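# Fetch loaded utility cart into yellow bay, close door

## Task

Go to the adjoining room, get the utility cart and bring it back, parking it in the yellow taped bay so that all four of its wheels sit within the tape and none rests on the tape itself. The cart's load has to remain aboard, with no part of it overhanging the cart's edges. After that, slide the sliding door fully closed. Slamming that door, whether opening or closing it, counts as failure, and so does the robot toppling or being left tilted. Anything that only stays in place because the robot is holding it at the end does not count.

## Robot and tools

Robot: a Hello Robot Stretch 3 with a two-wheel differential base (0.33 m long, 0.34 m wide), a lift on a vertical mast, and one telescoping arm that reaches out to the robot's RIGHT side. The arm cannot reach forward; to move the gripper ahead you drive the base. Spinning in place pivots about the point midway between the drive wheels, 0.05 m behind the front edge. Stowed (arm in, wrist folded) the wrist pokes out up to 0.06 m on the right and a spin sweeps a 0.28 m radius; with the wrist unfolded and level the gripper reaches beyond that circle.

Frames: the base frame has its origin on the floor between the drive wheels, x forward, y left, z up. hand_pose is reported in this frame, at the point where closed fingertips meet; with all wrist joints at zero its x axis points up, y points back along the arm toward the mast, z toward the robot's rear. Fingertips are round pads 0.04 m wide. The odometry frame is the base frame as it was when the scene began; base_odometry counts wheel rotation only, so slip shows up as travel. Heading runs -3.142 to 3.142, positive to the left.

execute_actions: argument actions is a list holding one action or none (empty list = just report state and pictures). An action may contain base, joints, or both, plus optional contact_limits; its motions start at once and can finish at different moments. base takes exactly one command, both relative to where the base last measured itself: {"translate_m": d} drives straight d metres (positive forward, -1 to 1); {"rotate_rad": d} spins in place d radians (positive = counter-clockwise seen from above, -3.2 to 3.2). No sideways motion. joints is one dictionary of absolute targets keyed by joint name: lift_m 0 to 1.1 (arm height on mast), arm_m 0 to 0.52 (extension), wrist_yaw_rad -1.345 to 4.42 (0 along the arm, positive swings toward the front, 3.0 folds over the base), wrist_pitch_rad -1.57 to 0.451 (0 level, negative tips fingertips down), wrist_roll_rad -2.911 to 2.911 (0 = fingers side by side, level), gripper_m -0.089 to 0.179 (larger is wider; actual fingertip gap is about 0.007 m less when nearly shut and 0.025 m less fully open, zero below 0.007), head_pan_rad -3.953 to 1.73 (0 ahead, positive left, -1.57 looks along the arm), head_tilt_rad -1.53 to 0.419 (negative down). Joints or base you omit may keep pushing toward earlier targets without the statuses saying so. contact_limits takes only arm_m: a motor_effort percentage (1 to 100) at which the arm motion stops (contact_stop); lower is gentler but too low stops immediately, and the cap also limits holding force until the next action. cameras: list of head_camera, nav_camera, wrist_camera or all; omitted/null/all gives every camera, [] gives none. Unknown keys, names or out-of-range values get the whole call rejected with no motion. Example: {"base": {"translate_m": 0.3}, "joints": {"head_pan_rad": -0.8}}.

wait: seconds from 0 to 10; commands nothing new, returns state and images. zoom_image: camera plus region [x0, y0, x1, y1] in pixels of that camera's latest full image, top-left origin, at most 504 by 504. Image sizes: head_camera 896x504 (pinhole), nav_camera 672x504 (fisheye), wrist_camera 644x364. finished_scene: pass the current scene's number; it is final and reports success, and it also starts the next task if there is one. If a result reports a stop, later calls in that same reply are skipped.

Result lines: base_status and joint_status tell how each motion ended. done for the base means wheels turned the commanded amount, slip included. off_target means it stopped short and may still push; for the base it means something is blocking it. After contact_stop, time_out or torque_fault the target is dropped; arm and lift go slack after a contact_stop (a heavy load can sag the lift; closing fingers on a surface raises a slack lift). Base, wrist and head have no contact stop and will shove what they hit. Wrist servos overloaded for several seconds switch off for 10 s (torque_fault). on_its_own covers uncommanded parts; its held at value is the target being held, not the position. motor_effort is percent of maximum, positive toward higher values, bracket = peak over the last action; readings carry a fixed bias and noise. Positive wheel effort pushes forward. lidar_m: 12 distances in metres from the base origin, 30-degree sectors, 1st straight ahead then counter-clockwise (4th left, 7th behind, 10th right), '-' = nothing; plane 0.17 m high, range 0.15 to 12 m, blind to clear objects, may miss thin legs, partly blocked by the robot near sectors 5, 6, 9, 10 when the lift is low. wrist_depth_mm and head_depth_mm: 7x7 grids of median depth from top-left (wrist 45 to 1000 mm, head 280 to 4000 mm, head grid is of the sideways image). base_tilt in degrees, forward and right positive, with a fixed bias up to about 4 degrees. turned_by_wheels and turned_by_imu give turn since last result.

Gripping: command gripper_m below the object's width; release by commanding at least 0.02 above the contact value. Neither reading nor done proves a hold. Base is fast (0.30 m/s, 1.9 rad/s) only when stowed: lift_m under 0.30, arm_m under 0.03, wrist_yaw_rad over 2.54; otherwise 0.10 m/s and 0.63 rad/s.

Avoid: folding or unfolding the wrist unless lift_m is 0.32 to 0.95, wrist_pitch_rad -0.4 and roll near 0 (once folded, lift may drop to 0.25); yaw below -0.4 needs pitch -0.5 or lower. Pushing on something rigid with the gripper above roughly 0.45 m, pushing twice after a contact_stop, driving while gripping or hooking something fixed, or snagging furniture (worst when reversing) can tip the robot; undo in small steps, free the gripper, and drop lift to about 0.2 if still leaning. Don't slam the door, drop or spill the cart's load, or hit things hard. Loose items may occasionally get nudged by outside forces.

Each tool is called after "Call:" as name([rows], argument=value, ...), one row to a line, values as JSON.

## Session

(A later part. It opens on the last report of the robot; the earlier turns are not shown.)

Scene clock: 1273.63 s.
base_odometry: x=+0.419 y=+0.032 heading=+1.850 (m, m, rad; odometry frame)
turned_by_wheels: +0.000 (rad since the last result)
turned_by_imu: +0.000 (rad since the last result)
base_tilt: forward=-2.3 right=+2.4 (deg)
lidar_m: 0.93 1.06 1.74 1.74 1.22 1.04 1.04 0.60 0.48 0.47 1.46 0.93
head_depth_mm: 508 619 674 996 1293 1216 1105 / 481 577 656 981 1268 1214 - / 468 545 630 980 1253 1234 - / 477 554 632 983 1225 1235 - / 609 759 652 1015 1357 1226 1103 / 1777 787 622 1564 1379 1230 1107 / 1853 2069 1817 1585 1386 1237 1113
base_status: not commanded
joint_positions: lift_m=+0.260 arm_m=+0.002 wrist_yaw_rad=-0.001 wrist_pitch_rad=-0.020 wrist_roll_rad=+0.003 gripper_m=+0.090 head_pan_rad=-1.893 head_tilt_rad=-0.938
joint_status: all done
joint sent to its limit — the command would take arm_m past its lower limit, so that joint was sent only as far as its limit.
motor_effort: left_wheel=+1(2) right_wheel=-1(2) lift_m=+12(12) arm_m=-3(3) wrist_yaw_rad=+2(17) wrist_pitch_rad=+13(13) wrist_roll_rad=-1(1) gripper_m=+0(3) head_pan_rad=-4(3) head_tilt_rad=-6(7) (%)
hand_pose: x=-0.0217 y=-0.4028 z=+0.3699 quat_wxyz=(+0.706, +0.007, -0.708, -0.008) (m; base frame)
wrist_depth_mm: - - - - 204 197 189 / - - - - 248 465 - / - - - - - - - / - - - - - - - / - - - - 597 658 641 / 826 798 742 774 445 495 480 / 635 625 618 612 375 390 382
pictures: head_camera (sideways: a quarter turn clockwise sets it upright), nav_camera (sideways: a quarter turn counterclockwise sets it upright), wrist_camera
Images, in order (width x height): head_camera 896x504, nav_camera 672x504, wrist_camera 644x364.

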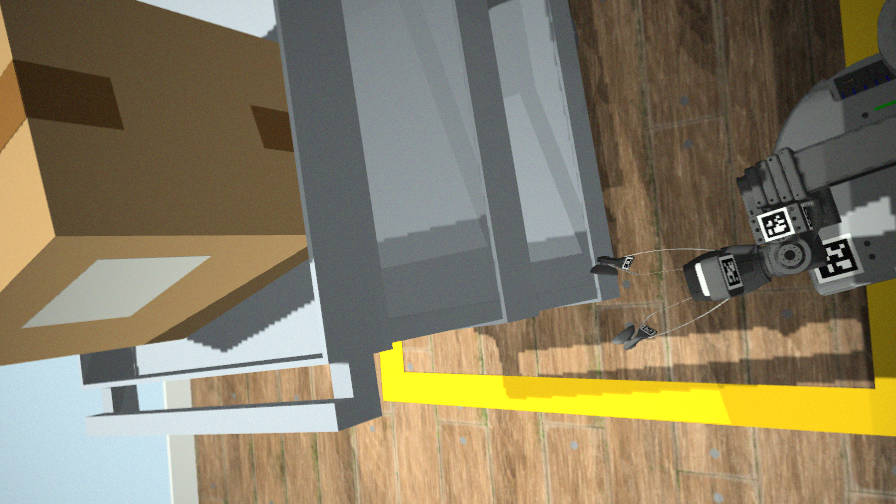

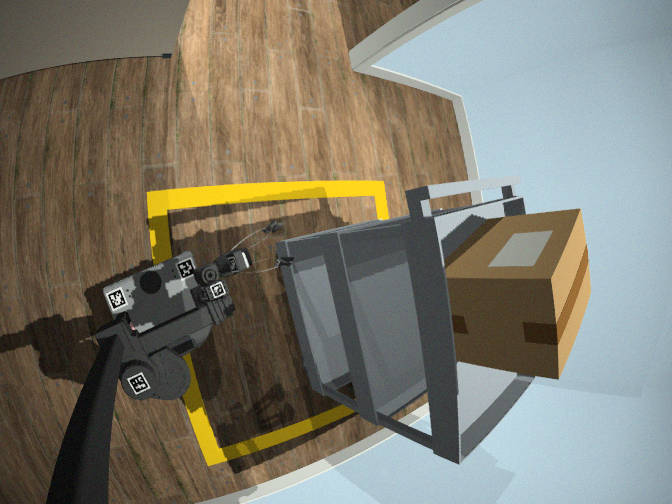

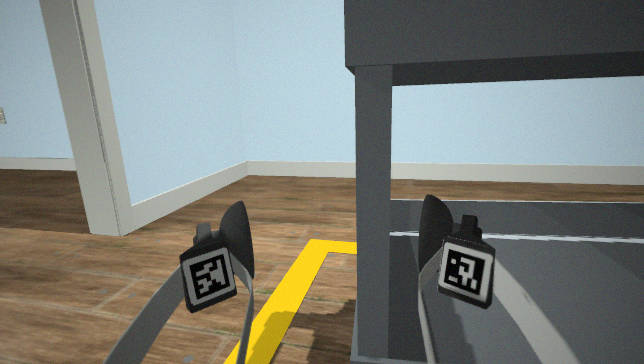

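Call:
execute_actions([
  {"joints":{"gripper_m":0.0,"wrist_yaw_rad":1.57}},
], cameras=[])

Call:
execute_actions([
  {"base":{"translate_m":0.4},"joints":{"head_pan_rad":-2.3,"head_tilt_rad":-0.85,"lift_m":0.5}},
])

Scene clock: 1286.00 s.
base_odometry: x=+0.419 y=+0.032 heading=+1.850 (m, m, rad; odometry frame)
turned_by_wheels: +0.000 (rad since the last result)
turned_by_imu: +0.001 (rad since the last result)
base_tilt: forward=-2.4 right=+2.4 (deg)
lidar_m: 0.93 1.07 1.74 1.74 1.22 1.04 1.04 0.60 0.48 0.48 1.47 0.93
head_depth_mm: 508 620 674 994 1287 1212 1117 / 480 580 657 979 1264 1221 - / 470 545 629 983 1248 1237 - / 477 555 633 980 1209 1248 - / 608 756 650 1007 1345 1224 1076 / 1778 783 622 1565 1381 1234 1112 / 1844 2050 1828 1585 1389 1232 1130
base_status: not commanded
joint_positions: lift_m=+0.260 arm_m=+0.002 wrist_yaw_rad=+1.568 wrist_pitch_rad=-0.020 wrist_roll_rad=+0.003 gripper_m=+0.000 head_pan_rad=-1.893 head_tilt_rad=-0.938
joint_status: all done
motor_effort: left_wheel=+1(1) right_wheel=-2(1) lift_m=+12(12) arm_m=-2(2) wrist_yaw_rad=+3(2) wrist_pitch_rad=+12(13) wrist_roll_rad=-2(1) gripper_m=-3(91) head_pan_rad=-4(4) head_tilt_rad=-7(7) (%)
hand_pose: x=+0.2343 y=-0.1478 z=+0.3699 quat_wxyz=(+0.505, +0.505, -0.496, +0.493) (m; base frame)
wrist_depth_mm: 981 914 830 753 - - - / - 935 848 786 - - - / - 972 891 834 - - - / - - 917 870 - - - / - - 952 - 966 - - / 824 801 801 726 746 744 734 / 640 617 602 617 596 585 583
pictures: none
No camera images: the call's "cameras" was empty. Leave "cameras" out to get every camera's image.

Scene clock: 1290.93 s.
base_odometry: x=+0.309 y=+0.417 heading=+1.850 (m, m, rad; odometry frame)
turned_by_wheels: +0.000 (rad since the last result)
turned_by_imu: +0.000 (rad since the last result)
base_tilt: forward=-2.4 right=+2.4 (deg)
lidar_m: 0.54 0.62 1.15 1.65 1.68 1.43 1.43 0.67 0.64 1.32 1.34 0.55
head_depth_mm: 767 858 1246 1500 1423 1248 1132 / 658 776 1207 1375 1430 1250 1127 / 664 752 1158 1101 1347 1249 1154 / 726 831 787 1104 1381 1280 - / 809 863 1232 1556 1446 1264 - / 1907 1105 2007 1675 1441 1260 1125 / 1851 2103 2017 1686 1444 1267 1125
base_status: done
joint_positions: lift_m=+0.499 arm_m=+0.002 wrist_yaw_rad=+1.568 wrist_pitch_rad=-0.020 wrist_roll_rad=+0.003 gripper_m=+0.000 head_pan_rad=-2.293 head_tilt_rad=-0.853
joint_status: all done
motor_effort: left_wheel=+1(6) right_wheel=-3(4) lift_m=+30(31) arm_m=-3(3) wrist_yaw_rad=+2(2) wrist_pitch_rad=+13(12) wrist_roll_rad=-1(1) gripper_m=-3(2) head_pan_rad=-4(34) head_tilt_rad=+2(16) (%)
hand_pose: x=+0.2343 y=-0.1477 z=+0.6088 quat_wxyz=(+0.505, +0.505, -0.496, +0.493) (m; base frame)
wrist_depth_mm: 508 471 436 404 385 - - / 531 490 452 426 398 - - / 561 514 482 441 418 - - / 582 549 495 460 427 - - / 627 562 514 - 443 - - / 660 617 546 494 453 - - / 696 634 574 531 486 886 880
pictures: head_camera (sideways: a quarter turn clockwise sets it upright), nav_camera (sideways: a quarter turn counterclockwise sets it upright), wrist_camera
Images, in order (width x height): head_camera 896x504, nav_camera 672x504, wrist_camera 644x364.

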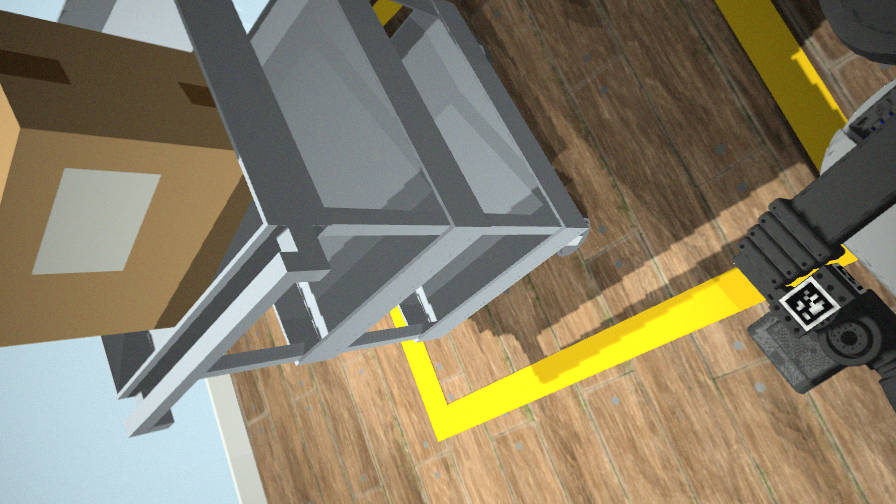

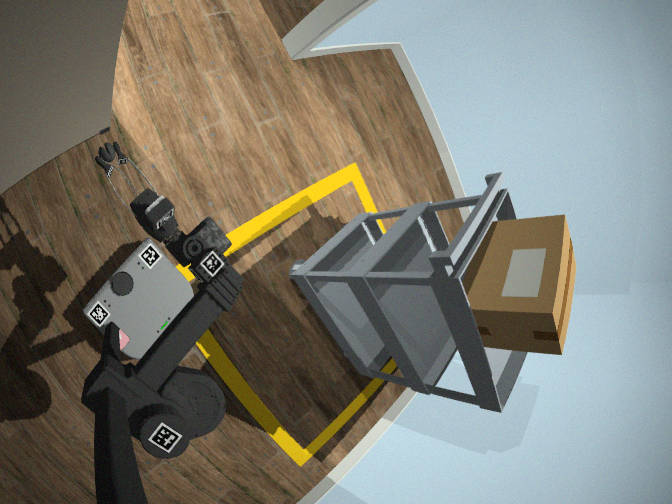

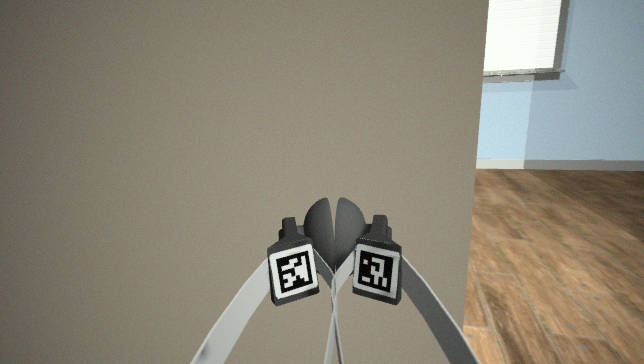

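Call:
zoom_image(camera="nav_camera", region=[260,140,560,480])

Region (260, 140, 560, 480) of nav_camera's 672x504 image, scaled by 1.482, with more detail than that image has; it fills the left 445 columns of this view, and the rest is white.

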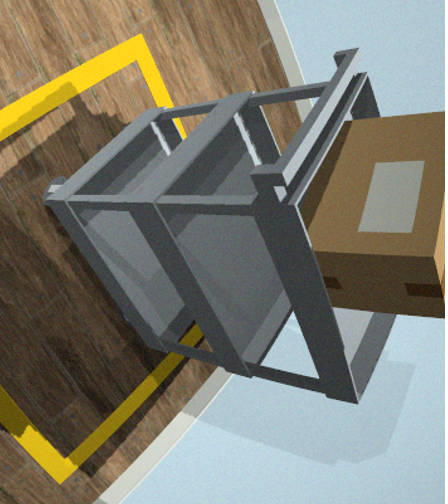

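Call:
execute_actions([
  {"base":{"translate_m":0.1},"joints":{"head_pan_rad":-1.2,"head_tilt_rad":-0.3}},
], cameras=[])

Call:
execute_actions([
  {"base":{"rotate_rad":1.33},"joints":{"lift_m":1.02}},
])

Scene clock: 1321.30 s.
base_odometry: x=+0.281 y=+0.513 heading=+1.850 (m, m, rad; odometry frame)
turned_by_wheels: +0.000 (rad since the last result)
turned_by_imu: +0.000 (rad since the last result)
base_tilt: forward=-2.4 right=+2.3 (deg)
lidar_m: 0.45 0.51 0.86 1.62 1.79 1.53 1.52 0.72 0.78 1.30 2.45 0.45
head_depth_mm: 1213 1346 1482 1690 1927 1853 1471 / 1097 1153 1226 1317 1421 1589 1472 / 2114 2242 2378 2528 2312 1743 1478 / 2270 2392 2574 2750 2574 1874 1476 / 2450 2604 2728 3010 2558 1885 1475 / 2652 2823 3031 3275 2567 1868 1485 / 2872 3047 3344 3506 2562 1878 1490
base_status: done
joint_positions: lift_m=+0.499 arm_m=+0.002 wrist_yaw_rad=+1.568 wrist_pitch_rad=-0.020 wrist_roll_rad=+0.003 gripper_m=+0.000 head_pan_rad=-1.207 head_tilt_rad=-0.310
joint_status: all done
motor_effort: left_wheel=+2(5) right_wheel=-3(2) lift_m=+30(29) arm_m=-2(2) wrist_yaw_rad=+2(2) wrist_pitch_rad=+13(13) wrist_roll_rad=-1(1) gripper_m=-2(3) head_pan_rad=+4(51) head_tilt_rad=+6(43) (%)
hand_pose: x=+0.2343 y=-0.1477 z=+0.6088 quat_wxyz=(+0.505, +0.505, -0.496, +0.493) (m; base frame)
wrist_depth_mm: 391 368 339 317 298 283 - / 416 384 355 330 304 292 - / 437 396 372 339 320 306 - / 461 423 384 356 335 316 - / 484 445 405 - 342 337 - / 522 466 425 391 352 344 - / 554 487 445 409 380 837 894
pictures: none
No camera images: the call's "cameras" was empty. Leave "cameras" out to get every camera's image.

Scene clock: 1326.87 s.
base_odometry: x=+0.281 y=+0.513 heading=-3.103 (m, m, rad; odometry frame)
turned_by_wheels: +1.330 (rad since the last result)
turned_by_imu: +1.336 (rad since the last result)
base_tilt: forward=-2.3 right=+2.4 (deg)
lidar_m: 1.62 1.68 1.58 1.52 0.87 0.72 2.07 1.30 0.47 0.45 0.46 0.63
head_depth_mm: 339 358 378 401 427 456 490 / 351 371 393 418 445 478 516 / 364 385 409 436 465 493 532 / 379 401 427 456 490 - - / 392 418 447 479 515 - - / 409 436 467 503 542 591 - / 427 457 489 531 575 628 695
base_status: done
joint_positions: lift_m=+1.019 arm_m=+0.002 wrist_yaw_rad=+1.569 wrist_pitch_rad=-0.020 wrist_roll_rad=+0.003 gripper_m=+0.000 head_pan_rad=-1.207 head_tilt_rad=-0.310
joint_status: all done
motor_effort: left_wheel=-2(4) right_wheel=+2(4) lift_m=+30(31) arm_m=-2(3) wrist_yaw_rad=+2(2) wrist_pitch_rad=+13(13) wrist_roll_rad=-2(1) gripper_m=-3(2) head_pan_rad=+5(4) head_tilt_rad=+6(6) (%)
hand_pose: x=+0.2343 y=-0.1476 z=+1.1288 quat_wxyz=(+0.505, +0.505, -0.496, +0.494) (m; base frame)
wrist_depth_mm: - - - - - 537 353 / - - - - - 528 353 / - - - - - 542 354 / - - - - - 541 361 / - - - - - 546 362 / - - - - - 565 361 / - - - - - 552 365
pictures: head_camera (sideways: a quarter turn clockwise sets it upright), nav_camera (sideways: a quarter turn counterclockwise sets it upright), wrist_camera
Images, in order (width x height): head_camera 896x504, nav_camera 672x504, wrist_camera 644x364.

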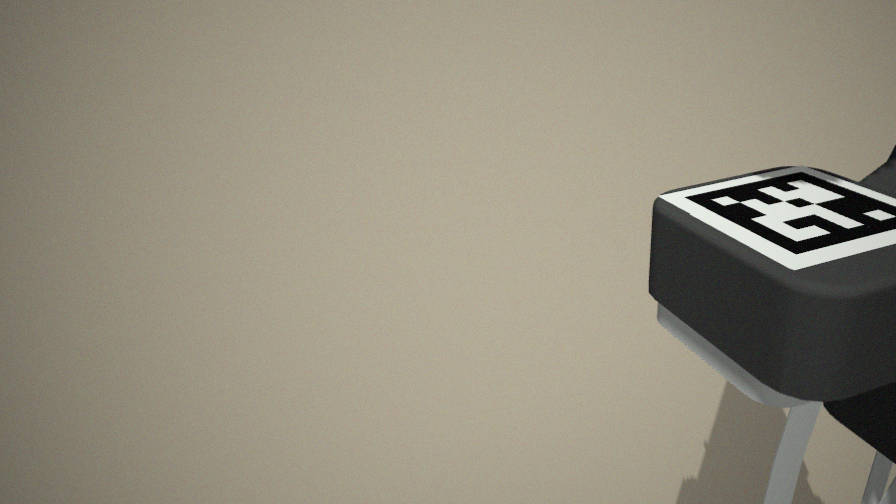

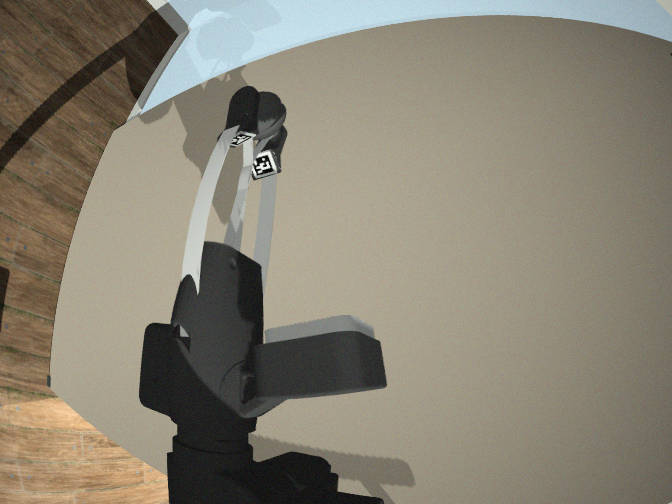

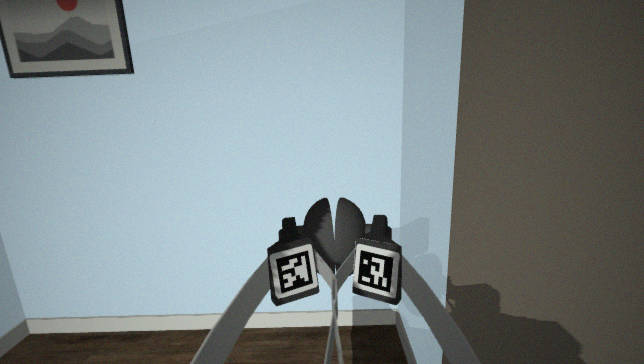

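Call:
execute_actions([
  {"base":{"translate_m":-0.6},"joints":{"head_pan_rad":-0.8,"head_tilt_rad":-0.2,"gripper_m":0.1}},
])

Scene clock: 1335.93 s.
base_odometry: x=+0.881 y=+0.536 heading=-3.103 (m, m, rad; odometry frame)
turned_by_wheels: +0.000 (rad since the last result)
turned_by_imu: +0.002 (rad since the last result)
base_tilt: forward=-2.4 right=+2.3 (deg)
lidar_m: 1.91 2.18 1.57 0.40 0.41 0.52 1.55 0.78 0.84 3.26 0.59 0.64
head_depth_mm: 3065 3177 3340 3474 3075 2131 1751 / 540 566 598 634 674 723 766 / 490 512 535 561 588 624 665 / 523 547 571 585 612 643 713 / 581 610 641 676 714 770 807 / 650 686 728 770 821 877 947 / 741 788 840 901 968 1057 1139
base_status: done
joint_positions: lift_m=+1.019 arm_m=+0.002 wrist_yaw_rad=+1.569 wrist_pitch_rad=-0.020 wrist_roll_rad=+0.003 gripper_m=+0.100 head_pan_rad=-0.807 head_tilt_rad=-0.211
joint_status: all done
motor_effort: left_wheel=-2(6) right_wheel=+2(4) lift_m=+30(30) arm_m=-3(3) wrist_yaw_rad=+2(2) wrist_pitch_rad=+13(13) wrist_roll_rad=-1(1) gripper_m=+0(92) head_pan_rad=+4(35) head_tilt_rad=+7(22) (%)
hand_pose: x=+0.2343 y=-0.1476 z=+1.1288 quat_wxyz=(+0.505, +0.505, -0.496, +0.494) (m; base frame)
wrist_depth_mm: - - - - - 540 345 / - - - - - 553 329 / - - - - - 548 346 / - - - - - 560 357 / - - - - - 529 366 / - - - - - 391 372 / - - - - - 611 356
pictures: head_camera (sideways: a quarter turn clockwise sets it upright), nav_camera (sideways: a quarter turn counterclockwise sets it upright), wrist_camera
Images, in order (width x height): head_camera 896x504, nav_camera 672x504, wrist_camera 644x364.

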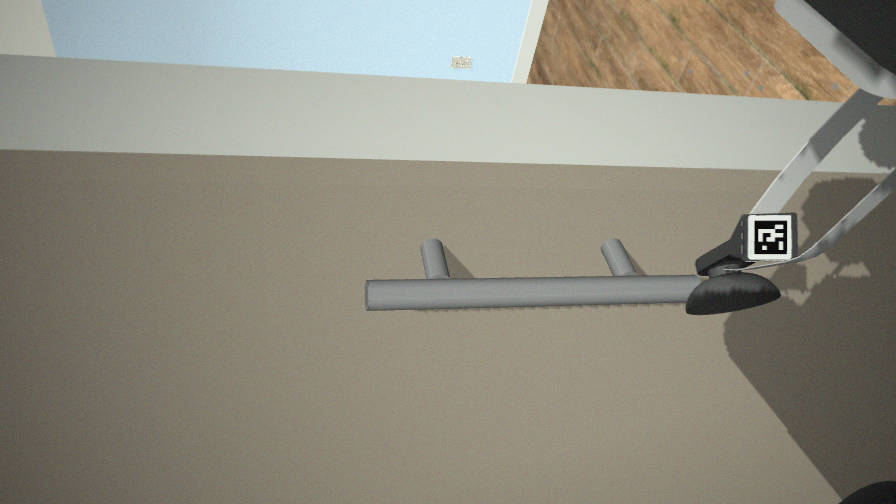

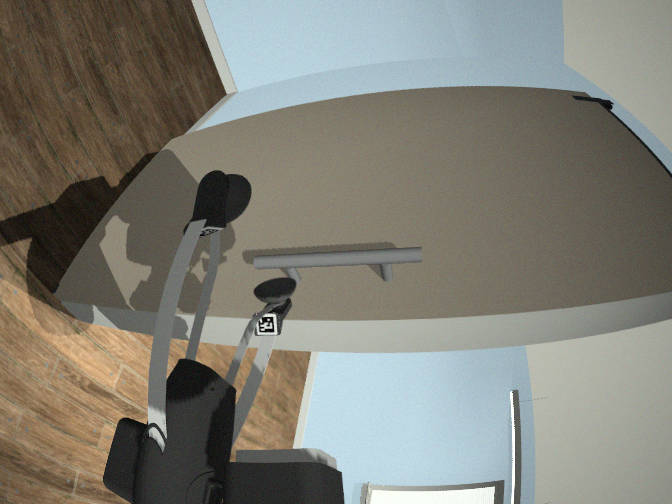

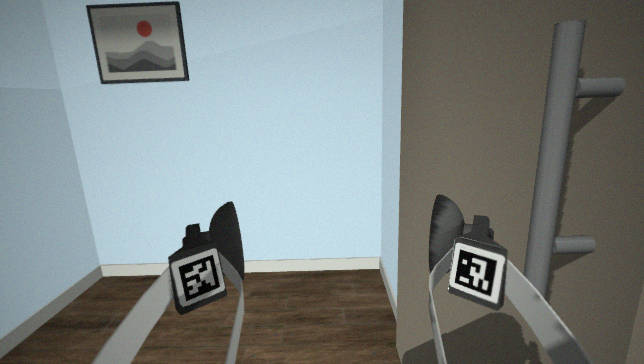

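Call:
execute_actions([
  {"joints":{"arm_m":0.25},"contact_limits":{"arm_m":20}},
], cameras=["wrist_camera","head_camera"])

Scene clock: 1349.83 s.
base_odometry: x=+0.881 y=+0.536 heading=-3.103 (m, m, rad; odometry frame)
turned_by_wheels: +0.000 (rad since the last result)
turned_by_imu: +0.001 (rad since the last result)
base_tilt: forward=-2.4 right=+2.4 (deg)
lidar_m: 1.91 2.17 1.58 0.40 0.41 0.52 1.55 0.78 0.84 3.26 0.59 0.64
head_depth_mm: 3059 3188 3333 3530 3152 2030 1628 / 539 568 599 635 674 725 771 / 489 512 535 562 587 624 659 / 524 548 570 584 613 658 701 / 581 612 641 674 713 757 805 / 650 689 727 773 822 880 951 / 741 788 839 900 969 1056 1156
base_status: not commanded
joint_positions: lift_m=+1.019 arm_m=+0.250 wrist_yaw_rad=+1.569 wrist_pitch_rad=-0.020 wrist_roll_rad=+0.003 gripper_m=+0.100 head_pan_rad=-0.807 head_tilt_rad=-0.211
joint_status: all done
motor_effort: left_wheel=-1(1) right_wheel=+2(2) lift_m=+30(30) arm_m=+4(3) wrist_yaw_rad=+2(3) wrist_pitch_rad=+13(13) wrist_roll_rad=-1(1) gripper_m=+1(1) head_pan_rad=+5(5) head_tilt_rad=+6(6) (%)
contact_limits: arm_m 20 (drawing in: default 24, maximum 40; extending or still: default 35, maximum 56)
hand_pose: x=+0.2343 y=-0.3952 z=+1.1288 quat_wxyz=(+0.505, +0.505, -0.496, +0.494) (m; base frame)
wrist_depth_mm: - - - - 273 267 269 / - - - 737 282 276 280 / - - - 831 293 288 297 / - - - 904 301 297 - / - - - 961 318 308 - / - - - - 333 324 - / - - - - 344 341 -
pictures: head_camera (sideways: a quarter turn clockwise sets it upright), wrist_camera
Images, in order (width x height): head_camera 896x504, wrist_camera 644x364.

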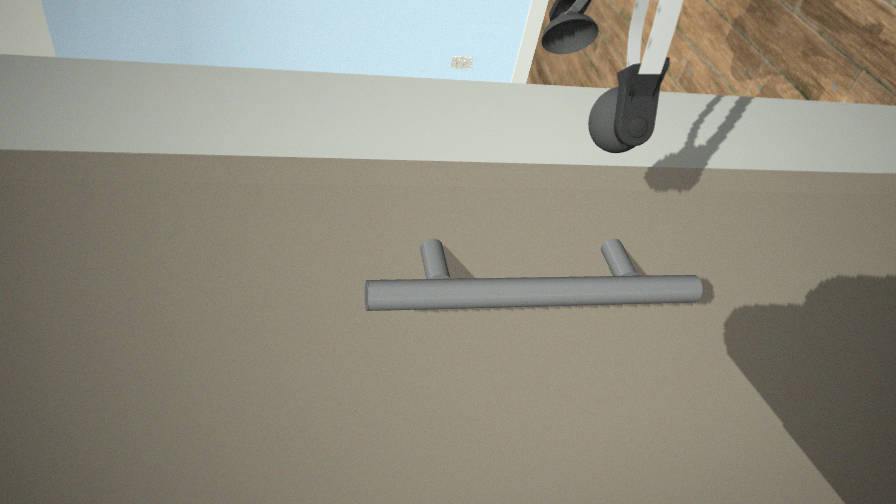

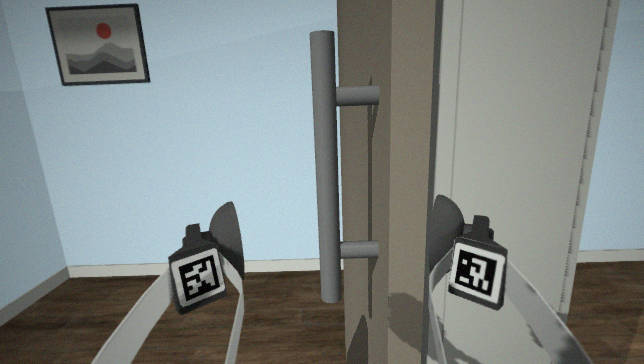

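Call:
execute_actions([
  {"base":{"translate_m":0.17},"joints":{"arm_m":0.246,"gripper_m":0.08}},
], cameras=["wrist_camera","head_camera"])

Scene clock: 1358.17 s.
base_odometry: x=+0.711 y=+0.530 heading=-3.104 (m, m, rad; odometry frame)
turned_by_wheels: -0.001 (rad since the last result)
turned_by_imu: -0.059 (rad since the last result)
base_tilt: forward=-2.4 right=+2.3 (deg)
lidar_m: 1.57 2.10 1.61 1.52 0.47 0.52 1.71 0.91 2.27 3.25 0.50 0.60
head_depth_mm: 394 412 431 455 498 534 579 / 419 436 452 469 484 511 534 / 454 470 491 438 461 523 586 / 493 513 536 564 590 620 654 / 539 565 592 624 657 697 740 / 597 627 663 699 745 795 856 / 666 705 750 798 858 924 1002
base_status: done
joint_positions: lift_m=+1.020 arm_m=+0.246 wrist_yaw_rad=+1.590 wrist_pitch_rad=-0.023 wrist_roll_rad=-0.002 gripper_m=+0.080 head_pan_rad=-0.807 head_tilt_rad=-0.208
joint_status: all done
on_its_own: wrist_yaw_rad is at rest, and its effort (-24) is outside its rest range (-12 to +12)
motor_effort: left_wheel=-3(20) right_wheel=+12(32) lift_m=+28(30) arm_m=+0(3) wrist_yaw_rad=-24(25) wrist_pitch_rad=+14(16) wrist_roll_rad=+1(2) gripper_m=+6(81) head_pan_rad=+5(3) head_tilt_rad=+5(7) (%)
hand_pose: x=+0.2342 y=-0.3862 z=+1.1282 quat_wxyz=(+0.502, +0.510, -0.489, +0.499) (m; base frame)
wrist_depth_mm: - - - 355 179 147 146 / - - - 209 183 153 152 / - - - 387 185 160 158 / - - - 559 190 166 165 / - - - 608 270 172 172 / - - - 447 254 181 179 / - - - 259 202 186 188
pictures: head_camera (sideways: a quarter turn clockwise sets it upright), wrist_camera
Images, in order (width x height): head_camera 896x504, wrist_camera 644x364.

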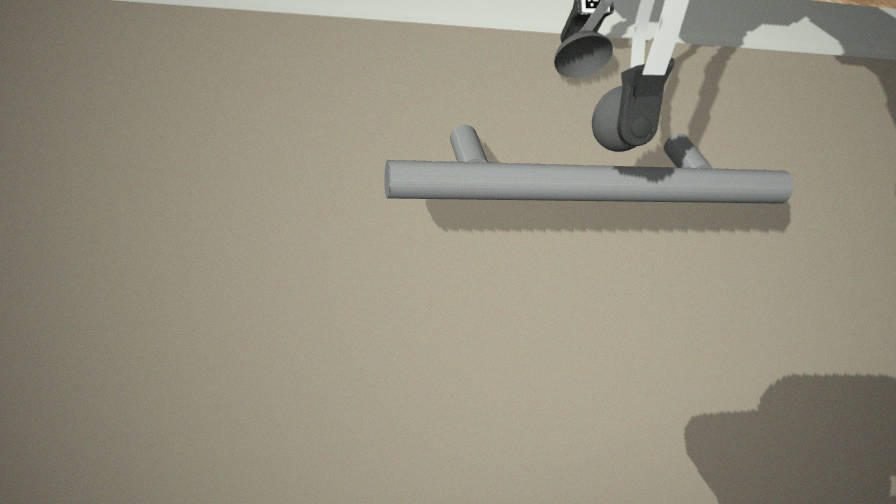

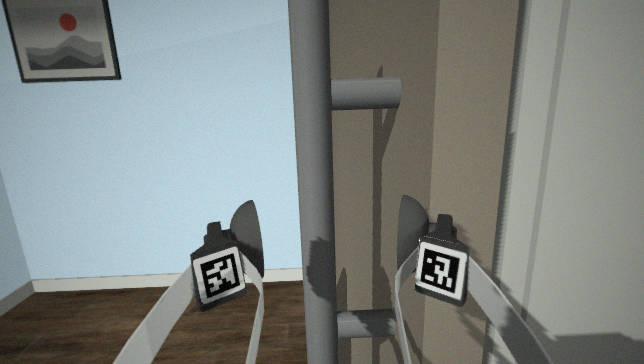

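Call:
execute_actions([
  {"base":{"translate_m":-0.04}},
], cameras=[])

Call:
execute_actions([
  {"base":{"rotate_rad":0.06},"joints":{"wrist_yaw_rad":1.57,"arm_m":0.235}},
], cameras=["wrist_camera","head_camera"])

Scene clock: 1362.80 s.
base_odometry: x=+0.751 y=+0.531 heading=-3.104 (m, m, rad; odometry frame)
turned_by_wheels: +0.000 (rad since the last result)
turned_by_imu: +0.001 (rad since the last result)
base_tilt: forward=-2.4 right=+2.4 (deg)
lidar_m: 1.58 2.14 1.61 0.73 0.44 0.51 1.67 0.88 0.96 3.27 0.52 0.60
head_depth_mm: 454 478 511 547 601 657 1475 / 422 438 456 480 501 531 565 / 456 474 493 499 528 549 591 / 496 516 540 567 593 625 659 / 542 569 595 628 661 702 746 / 600 631 667 707 751 800 857 / 670 711 756 803 863 931 1009
base_status: done
joint_positions: lift_m=+1.020 arm_m=+0.246 wrist_yaw_rad=+1.572 wrist_pitch_rad=-0.021 wrist_roll_rad=-0.002 gripper_m=+0.080 head_pan_rad=-0.807 head_tilt_rad=-0.208
joint_status: not commanded
motor_effort: left_wheel=+1(6) right_wheel=-1(13) lift_m=+28(28) arm_m=+1(1) wrist_yaw_rad=-2(26) wrist_pitch_rad=+13(14) wrist_roll_rad=+0(0) gripper_m=+1(6) head_pan_rad=+3(5) head_tilt_rad=+5(5) (%)
hand_pose: x=+0.2343 y=-0.3908 z=+1.1288 quat_wxyz=(+0.506, +0.505, -0.494, +0.495) (m; base frame)
wrist_depth_mm: - - - 417 185 186 186 / - - - 254 191 193 192 / - - - 343 199 202 201 / - - - 366 206 205 209 / - - - 522 246 216 218 / - - - 298 228 224 228 / - - - 589 236 237 238
pictures: none
No camera images: the call's "cameras" was empty. Leave "cameras" out to get every camera's image.

Scene clock: 1363.93 s.
base_odometry: x=+0.751 y=+0.531 heading=-3.044 (m, m, rad; odometry frame)
turned_by_wheels: +0.060 (rad since the last result)
turned_by_imu: +0.060 (rad since the last result)
base_tilt: forward=-2.4 right=+2.4 (deg)
lidar_m: 1.92 2.17 1.58 0.46 0.42 0.53 1.67 0.88 2.35 3.25 0.52 0.64
head_depth_mm: 412 430 451 475 516 556 598 / 439 456 473 491 505 536 555 / 479 498 519 466 489 555 621 / 527 548 574 600 631 666 702 / 584 612 641 678 715 759 807 / 654 690 730 774 824 882 950 / 744 792 844 906 977 1049 1151
base_status: done
joint_positions: lift_m=+1.020 arm_m=+0.235 wrist_yaw_rad=+1.571 wrist_pitch_rad=-0.021 wrist_roll_rad=-0.002 gripper_m=+0.080 head_pan_rad=-0.807 head_tilt_rad=-0.208
joint_status: all done
motor_effort: left_wheel=-2(4) right_wheel=+3(3) lift_m=+28(28) arm_m=-2(2) wrist_yaw_rad=-2(3) wrist_pitch_rad=+13(13) wrist_roll_rad=+0(0) gripper_m=+0(0) head_pan_rad=+5(3) head_tilt_rad=+5(5) (%)
hand_pose: x=+0.2343 y=-0.3801 z=+1.1288 quat_wxyz=(+0.506, +0.505, -0.494, +0.495) (m; base frame)
wrist_depth_mm: - - - - 263 156 157 / - - - - 226 163 163 / - - - - 272 170 169 / - - - - 275 177 175 / - - - - 407 183 181 / - - - - 337 193 189 / - - - - 264 200 196
pictures: head_camera (sideways: a quarter turn clockwise sets it upright), wrist_camera
Images, in order (width x height): head_camera 896x504, wrist_camera 644x364.

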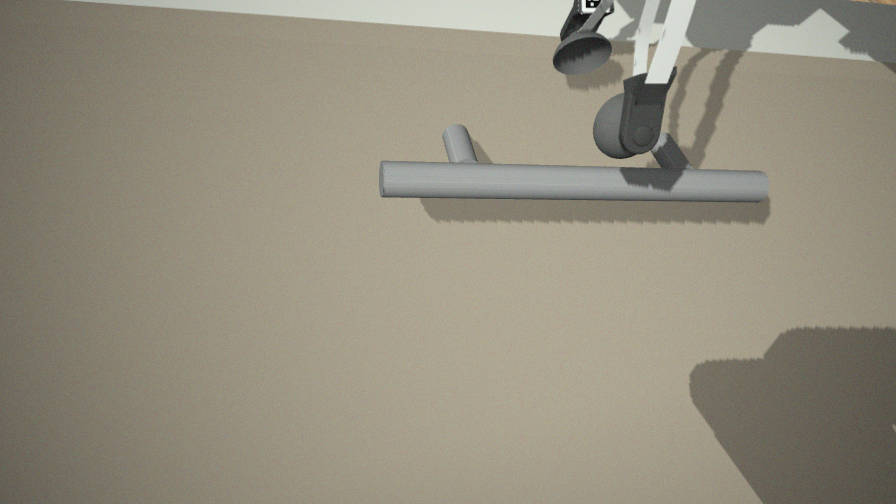

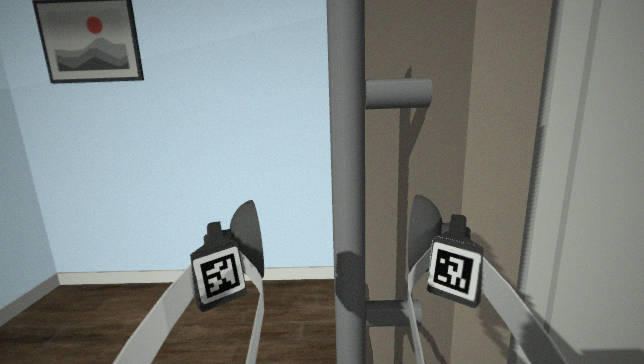

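Call:
execute_actions([
  {"base":{"translate_m":0.07},"joints":{"arm_m":0.24}},
], cameras=["wrist_camera","head_camera"])

Scene clock: 1372.40 s.
base_odometry: x=+0.681 y=+0.524 heading=-3.044 (m, m, rad; odometry frame)
turned_by_wheels: -0.001 (rad since the last result)
turned_by_imu: -0.095 (rad since the last result)
base_tilt: forward=-2.5 right=+2.3 (deg)
lidar_m: 1.27 2.08 1.63 1.52 0.46 0.50 1.72 0.92 1.01 3.25 0.49 0.58
head_depth_mm: 390 407 425 453 498 541 587 / 411 427 443 461 477 504 523 / 443 460 479 444 500 516 570 / 479 500 521 545 571 603 635 / 521 545 572 601 633 673 711 / 570 601 633 668 711 757 806 / 631 668 710 755 808 867 937
base_status: done
joint_positions: lift_m=+1.020 arm_m=+0.240 wrist_yaw_rad=+1.590 wrist_pitch_rad=-0.024 wrist_roll_rad=-0.003 gripper_m=+0.080 head_pan_rad=-0.806 head_tilt_rad=-0.207
joint_status: all done
on_its_own: wrist_yaw_rad is at rest, and its effort (-25) is outside its rest range (-12 to +12)
motor_effort: left_wheel=-3(27) right_wheel=+13(33) lift_m=+28(28) arm_m=+4(5) wrist_yaw_rad=-25(25) wrist_pitch_rad=+15(19) wrist_roll_rad=+1(1) gripper_m=+6(6) head_pan_rad=+3(3) head_tilt_rad=+4(5) (%)
hand_pose: x=+0.2342 y=-0.3799 z=+1.1279 quat_wxyz=(+0.503, +0.510, -0.488, +0.499) (m; base frame)
wrist_depth_mm: - - - 320 176 147 149 / - - - 209 179 154 154 / - - - 337 183 162 161 / - - - 362 186 166 168 / - - - 488 256 175 175 / - - - 530 244 183 183 / - - - 257 198 190 193
pictures: head_camera (sideways: a quarter turn clockwise sets it upright), wrist_camera
Images, in order (width x height): head_camera 896x504, wrist_camera 644x364.

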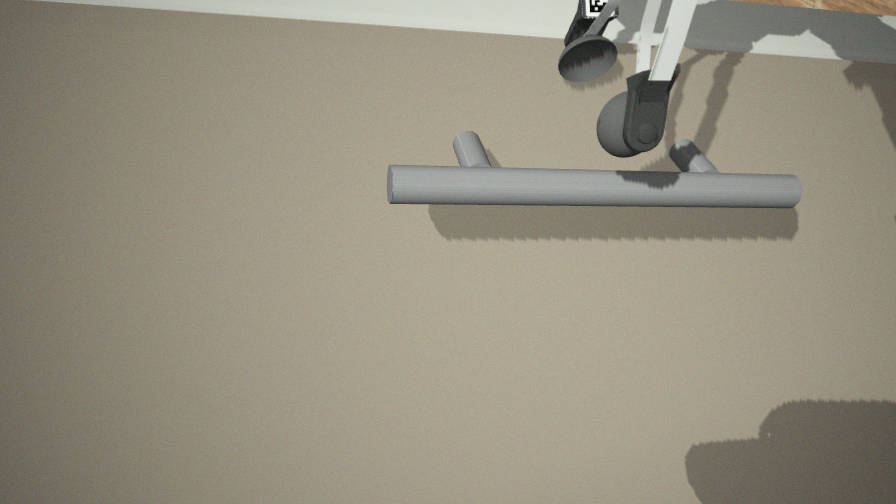

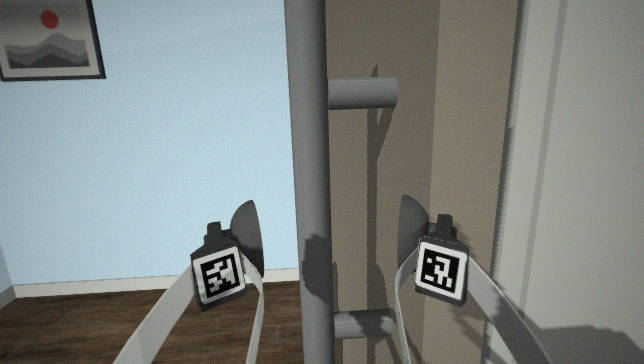

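Call:
execute_actions([
  {"base":{"translate_m":-0.03}},
], cameras=[])

Call:
execute_actions([
  {"base":{"rotate_rad":0.095},"joints":{"wrist_yaw_rad":1.57,"arm_m":0.2}},
], cameras=["wrist_camera","head_camera"])

Scene clock: 1397.90 s.
base_odometry: x=+0.711 y=+0.527 heading=-3.044 (m, m, rad; odometry frame)
turned_by_wheels: +0.000 (rad since the last result)
turned_by_imu: +0.001 (rad since the last result)
base_tilt: forward=-2.3 right=+2.4 (deg)
lidar_m: 1.28 2.11 1.63 1.51 0.46 0.50 1.69 0.90 0.96 3.25 0.51 0.59
head_depth_mm: 439 465 494 532 577 623 1479 / 414 429 447 465 486 518 547 / 445 463 481 492 517 537 577 / 481 501 523 548 576 607 640 / 523 547 573 605 639 677 716 / 573 603 638 673 716 763 812 / 636 671 713 758 814 874 948
base_status: done
joint_positions: lift_m=+1.020 arm_m=+0.240 wrist_yaw_rad=+1.572 wrist_pitch_rad=-0.022 wrist_roll_rad=-0.003 gripper_m=+0.080 head_pan_rad=-0.806 head_tilt_rad=-0.207
joint_status: not commanded
motor_effort: left_wheel=+1(4) right_wheel=-2(13) lift_m=+28(28) arm_m=+4(3) wrist_yaw_rad=-2(26) wrist_pitch_rad=+13(15) wrist_roll_rad=+1(1) gripper_m=+0(6) head_pan_rad=+3(4) head_tilt_rad=+4(4) (%)
hand_pose: x=+0.2343 y=-0.3845 z=+1.1287 quat_wxyz=(+0.506, +0.505, -0.493, +0.496) (m; base frame)
wrist_depth_mm: - - - 292 175 178 180 / - - - 238 181 184 187 / - - - 388 188 191 193 / - - - 335 199 200 202 / - - - 346 238 208 211 / - - - 282 215 217 220 / - - - 494 226 228 231
pictures: none
No camera images: the call's "cameras" was empty. Leave "cameras" out to get every camera's image.

Scene clock: 1399.27 s.
base_odometry: x=+0.711 y=+0.527 heading=-2.949 (m, m, rad; odometry frame)
turned_by_wheels: +0.095 (rad since the last result)
turned_by_imu: +0.096 (rad since the last result)
base_tilt: forward=-2.4 right=+2.4 (deg)
lidar_m: 1.93 2.15 1.58 0.61 0.44 0.53 1.70 0.90 2.38 3.25 0.51 0.64
head_depth_mm: 407 421 436 453 473 502 534 / 441 457 475 481 509 532 557 / 481 499 519 542 566 602 622 / 528 551 575 601 634 665 702 / 586 613 644 677 717 760 806 / 656 693 731 777 824 889 953 / 748 795 847 906 977 1060 1161
base_status: done
joint_positions: lift_m=+1.020 arm_m=+0.200 wrist_yaw_rad=+1.571 wrist_pitch_rad=-0.022 wrist_roll_rad=-0.003 gripper_m=+0.080 head_pan_rad=-0.806 head_tilt_rad=-0.207
joint_status: all done
motor_effort: left_wheel=-2(4) right_wheel=+2(4) lift_m=+28(27) arm_m=-2(3) wrist_yaw_rad=-1(1) wrist_pitch_rad=+13(13) wrist_roll_rad=+1(1) gripper_m=+0(0) head_pan_rad=+3(4) head_tilt_rad=+4(4) (%)
hand_pose: x=+0.2343 y=-0.3452 z=+1.1287 quat_wxyz=(+0.506, +0.505, -0.493, +0.495) (m; base frame)
wrist_depth_mm: - - - - 196 195 133 / - - - - 198 195 137 / - - - - 278 198 144 / - - - - 284 198 148 / - - - - 225 200 155 / - - - - 236 183 162 / - - - - 245 223 170
pictures: head_camera (sideways: a quarter turn clockwise sets it upright), wrist_camera
Images, in order (width x height): head_camera 896x504, wrist_camera 644x364.

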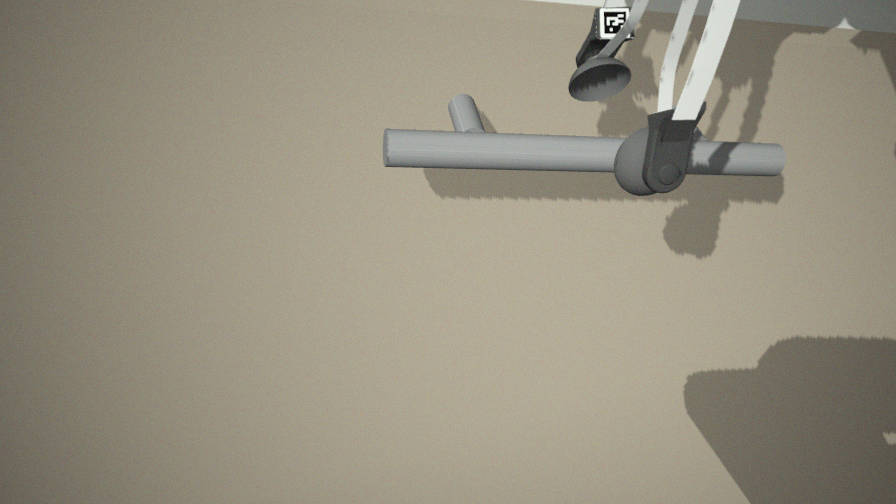

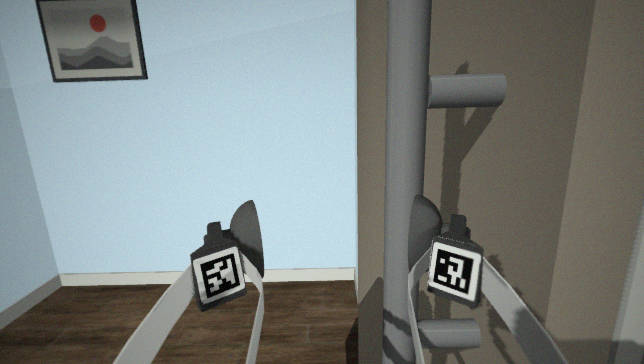

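Call:
execute_actions([
  {"joints":{"arm_m":0.232},"contact_limits":{"arm_m":15}},
], cameras=["wrist_camera","head_camera"])

Scene clock: 1403.80 s.
base_odometry: x=+0.711 y=+0.527 heading=-2.949 (m, m, rad; odometry frame)
turned_by_wheels: +0.000 (rad since the last result)
turned_by_imu: +0.000 (rad since the last result)
base_tilt: forward=-2.3 right=+2.4 (deg)
lidar_m: 1.93 2.15 1.58 0.61 0.44 0.53 1.69 0.90 2.39 3.24 0.51 0.64
head_depth_mm: 408 421 436 453 474 504 533 / 440 457 474 482 501 531 558 / 480 500 519 543 567 593 621 / 527 552 575 602 632 667 703 / 586 614 641 679 716 760 810 / 656 694 732 777 827 884 952 / 749 792 843 911 978 1058 1161
base_status: not commanded
joint_positions: lift_m=+1.020 arm_m=+0.232 wrist_yaw_rad=+1.571 wrist_pitch_rad=-0.022 wrist_roll_rad=-0.003 gripper_m=+0.080 head_pan_rad=-0.806 head_tilt_rad=-0.207
joint_status: all done
motor_effort: left_wheel=-2(2) right_wheel=+2(2) lift_m=+27(28) arm_m=+4(4) wrist_yaw_rad=-1(2) wrist_pitch_rad=+13(13) wrist_roll_rad=+1(1) gripper_m=+0(0) head_pan_rad=+4(4) head_tilt_rad=+4(4) (%)
contact_limits: arm_m 15 (drawing in: default 24, maximum 40; extending or still: default 35, maximum 56)
hand_pose: x=+0.2343 y=-0.3767 z=+1.1287 quat_wxyz=(+0.506, +0.505, -0.493, +0.495) (m; base frame)
wrist_depth_mm: - - - - 244 138 134 / - - - - 199 139 140 / - - - - 247 145 145 / - - - - 254 150 149 / - - - - 348 156 157 / - - - - 307 162 163 / - - - - 242 170 170
pictures: head_camera (sideways: a quarter turn clockwise sets it upright), wrist_camera
Images, in order (width x height): head_camera 896x504, wrist_camera 644x364.

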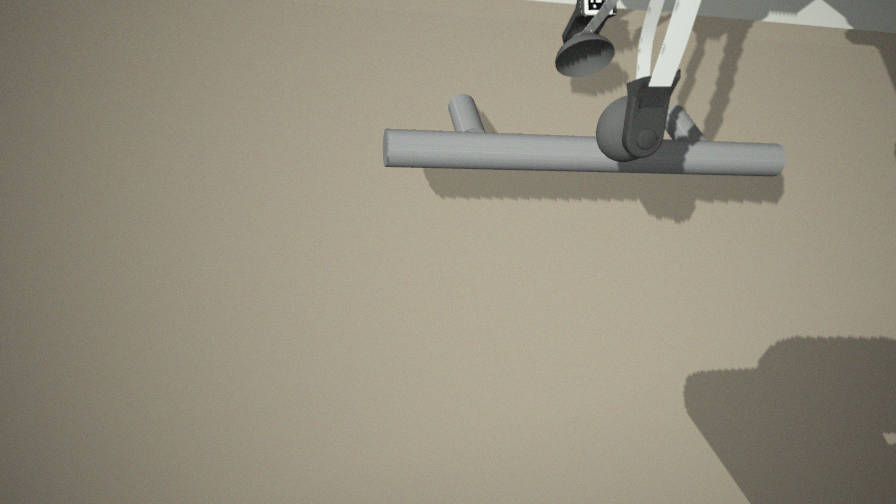

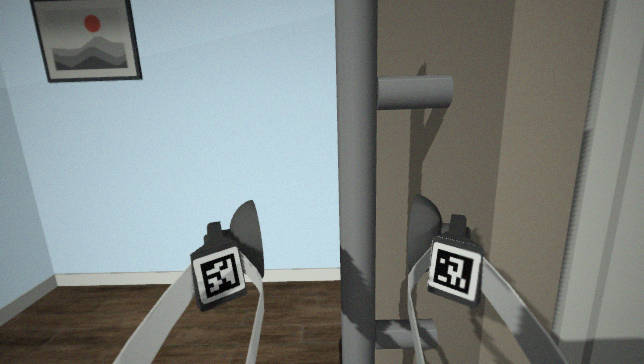

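Call:
execute_actions([
  {"base":{"translate_m":0.03}},
], cameras=["wrist_camera","head_camera"])

Scene clock: 1408.87 s.
base_odometry: x=+0.682 y=+0.521 heading=-2.949 (m, m, rad; odometry frame)
turned_by_wheels: +0.000 (rad since the last result)
turned_by_imu: +0.000 (rad since the last result)
base_tilt: forward=-2.4 right=+2.4 (deg)
lidar_m: 1.92 2.12 1.57 0.80 0.48 0.54 1.72 0.93 2.42 3.25 0.49 0.64
head_depth_mm: 407 421 436 450 466 489 506 / 441 455 474 425 488 469 549 / 481 499 519 541 567 592 622 / 527 551 574 600 631 664 702 / 584 611 644 678 716 755 808 / 656 692 731 774 825 880 952 / 749 796 846 905 981 1056 1155
base_status: done
joint_positions: lift_m=+1.020 arm_m=+0.232 wrist_yaw_rad=+1.571 wrist_pitch_rad=-0.022 wrist_roll_rad=-0.003 gripper_m=+0.080 head_pan_rad=-0.806 head_tilt_rad=-0.207
joint_status: not commanded
motor_effort: left_wheel=-2(3) right_wheel=+2(5) lift_m=+28(28) arm_m=+4(4) wrist_yaw_rad=-2(1) wrist_pitch_rad=+13(14) wrist_roll_rad=+1(1) gripper_m=+1(0) head_pan_rad=+4(4) head_tilt_rad=+5(4) (%)
hand_pose: x=+0.2343 y=-0.3767 z=+1.1287 quat_wxyz=(+0.506, +0.505, -0.493, +0.495) (m; base frame)
wrist_depth_mm: - - - - 242 137 105 / - - - - 170 138 109 / - - - - 221 139 113 / - - - - 251 140 118 / - - - - 351 141 123 / - - - - 302 132 128 / - - - - 223 156 136
pictures: head_camera (sideways: a quarter turn clockwise sets it upright), wrist_camera
Images, in order (width x height): head_camera 896x504, wrist_camera 644x364.

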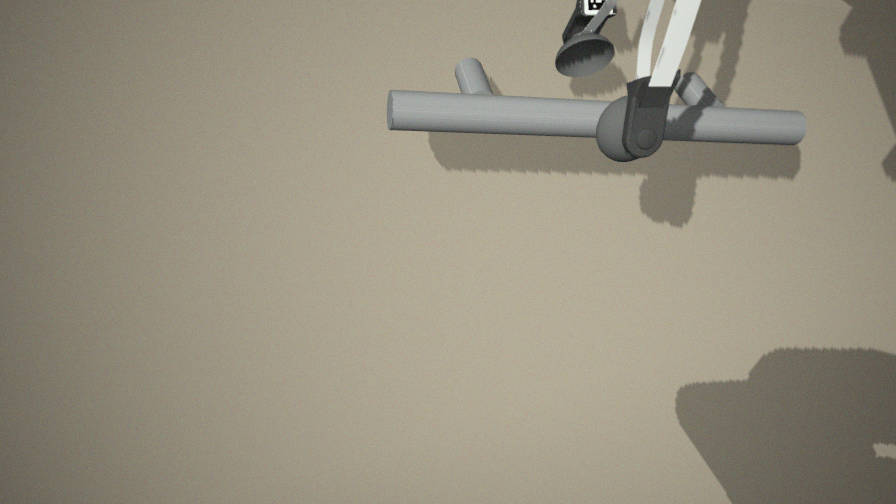

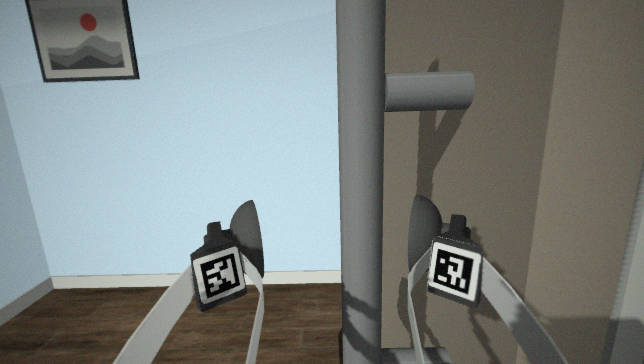

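Free. Continue.

Call:
execute_actions([
  {"base":{"translate_m":0.035}},
], cameras=["wrist_camera","head_camera"])

Scene clock: 1411.40 s.
base_odometry: x=+0.647 y=+0.515 heading=-2.950 (m, m, rad; odometry frame)
turned_by_wheels: +0.000 (rad since the last result)
turned_by_imu: +0.000 (rad since the last result)
base_tilt: forward=-2.4 right=+2.4 (deg)
lidar_m: 1.91 2.08 1.57 1.52 0.49 0.54 1.76 0.96 2.47 0.64 0.48 0.64
head_depth_mm: 407 420 434 431 449 475 504 / 441 457 473 491 504 536 556 / 480 498 519 541 566 592 619 / 526 549 575 603 632 663 700 / 584 612 643 677 714 756 807 / 656 689 731 777 826 879 951 / 747 792 844 903 974 1056 1151
base_status: done
joint_positions: lift_m=+1.020 arm_m=+0.232 wrist_yaw_rad=+1.571 wrist_pitch_rad=-0.022 wrist_roll_rad=-0.003 gripper_m=+0.080 head_pan_rad=-0.806 head_tilt_rad=-0.207
joint_status: not commanded
motor_effort: left_wheel=-2(3) right_wheel=+2(6) lift_m=+28(28) arm_m=+4(3) wrist_yaw_rad=-1(1) wrist_pitch_rad=+13(14) wrist_roll_rad=+1(0) gripper_m=+1(0) head_pan_rad=+5(5) head_tilt_rad=+4(4) (%)
hand_pose: x=+0.2343 y=-0.3767 z=+1.1287 quat_wxyz=(+0.506, +0.505, -0.493, +0.495) (m; base frame)
wrist_depth_mm: - - - - 214 137 91 / - - - - 136 135 91 / - - - - 197 139 91 / - - - - 223 140 92 / - - - - 152 140 93 / - - - - 228 128 93 / - - - - 231 155 95
pictures: head_camera (sideways: a quarter turn clockwise sets it upright), wrist_camera
Images, in order (width x height): head_camera 896x504, wrist_camera 644x364.

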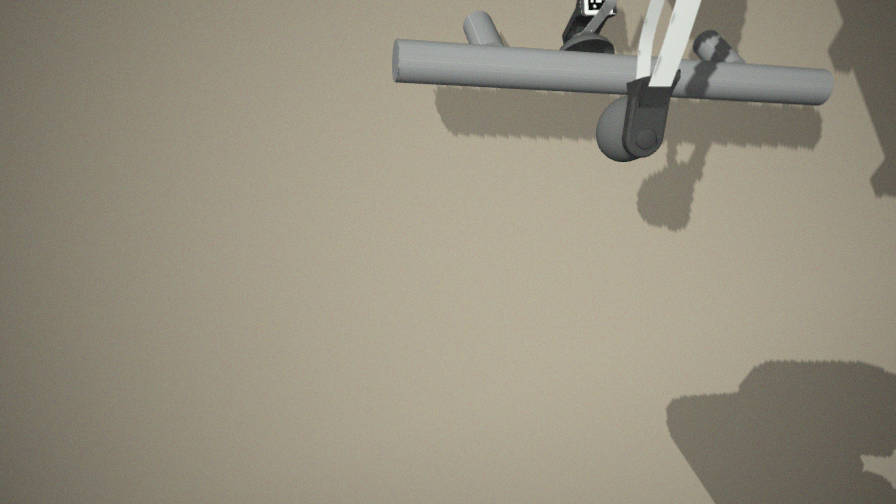

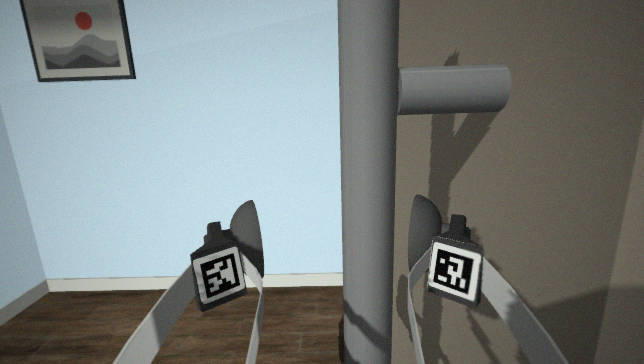

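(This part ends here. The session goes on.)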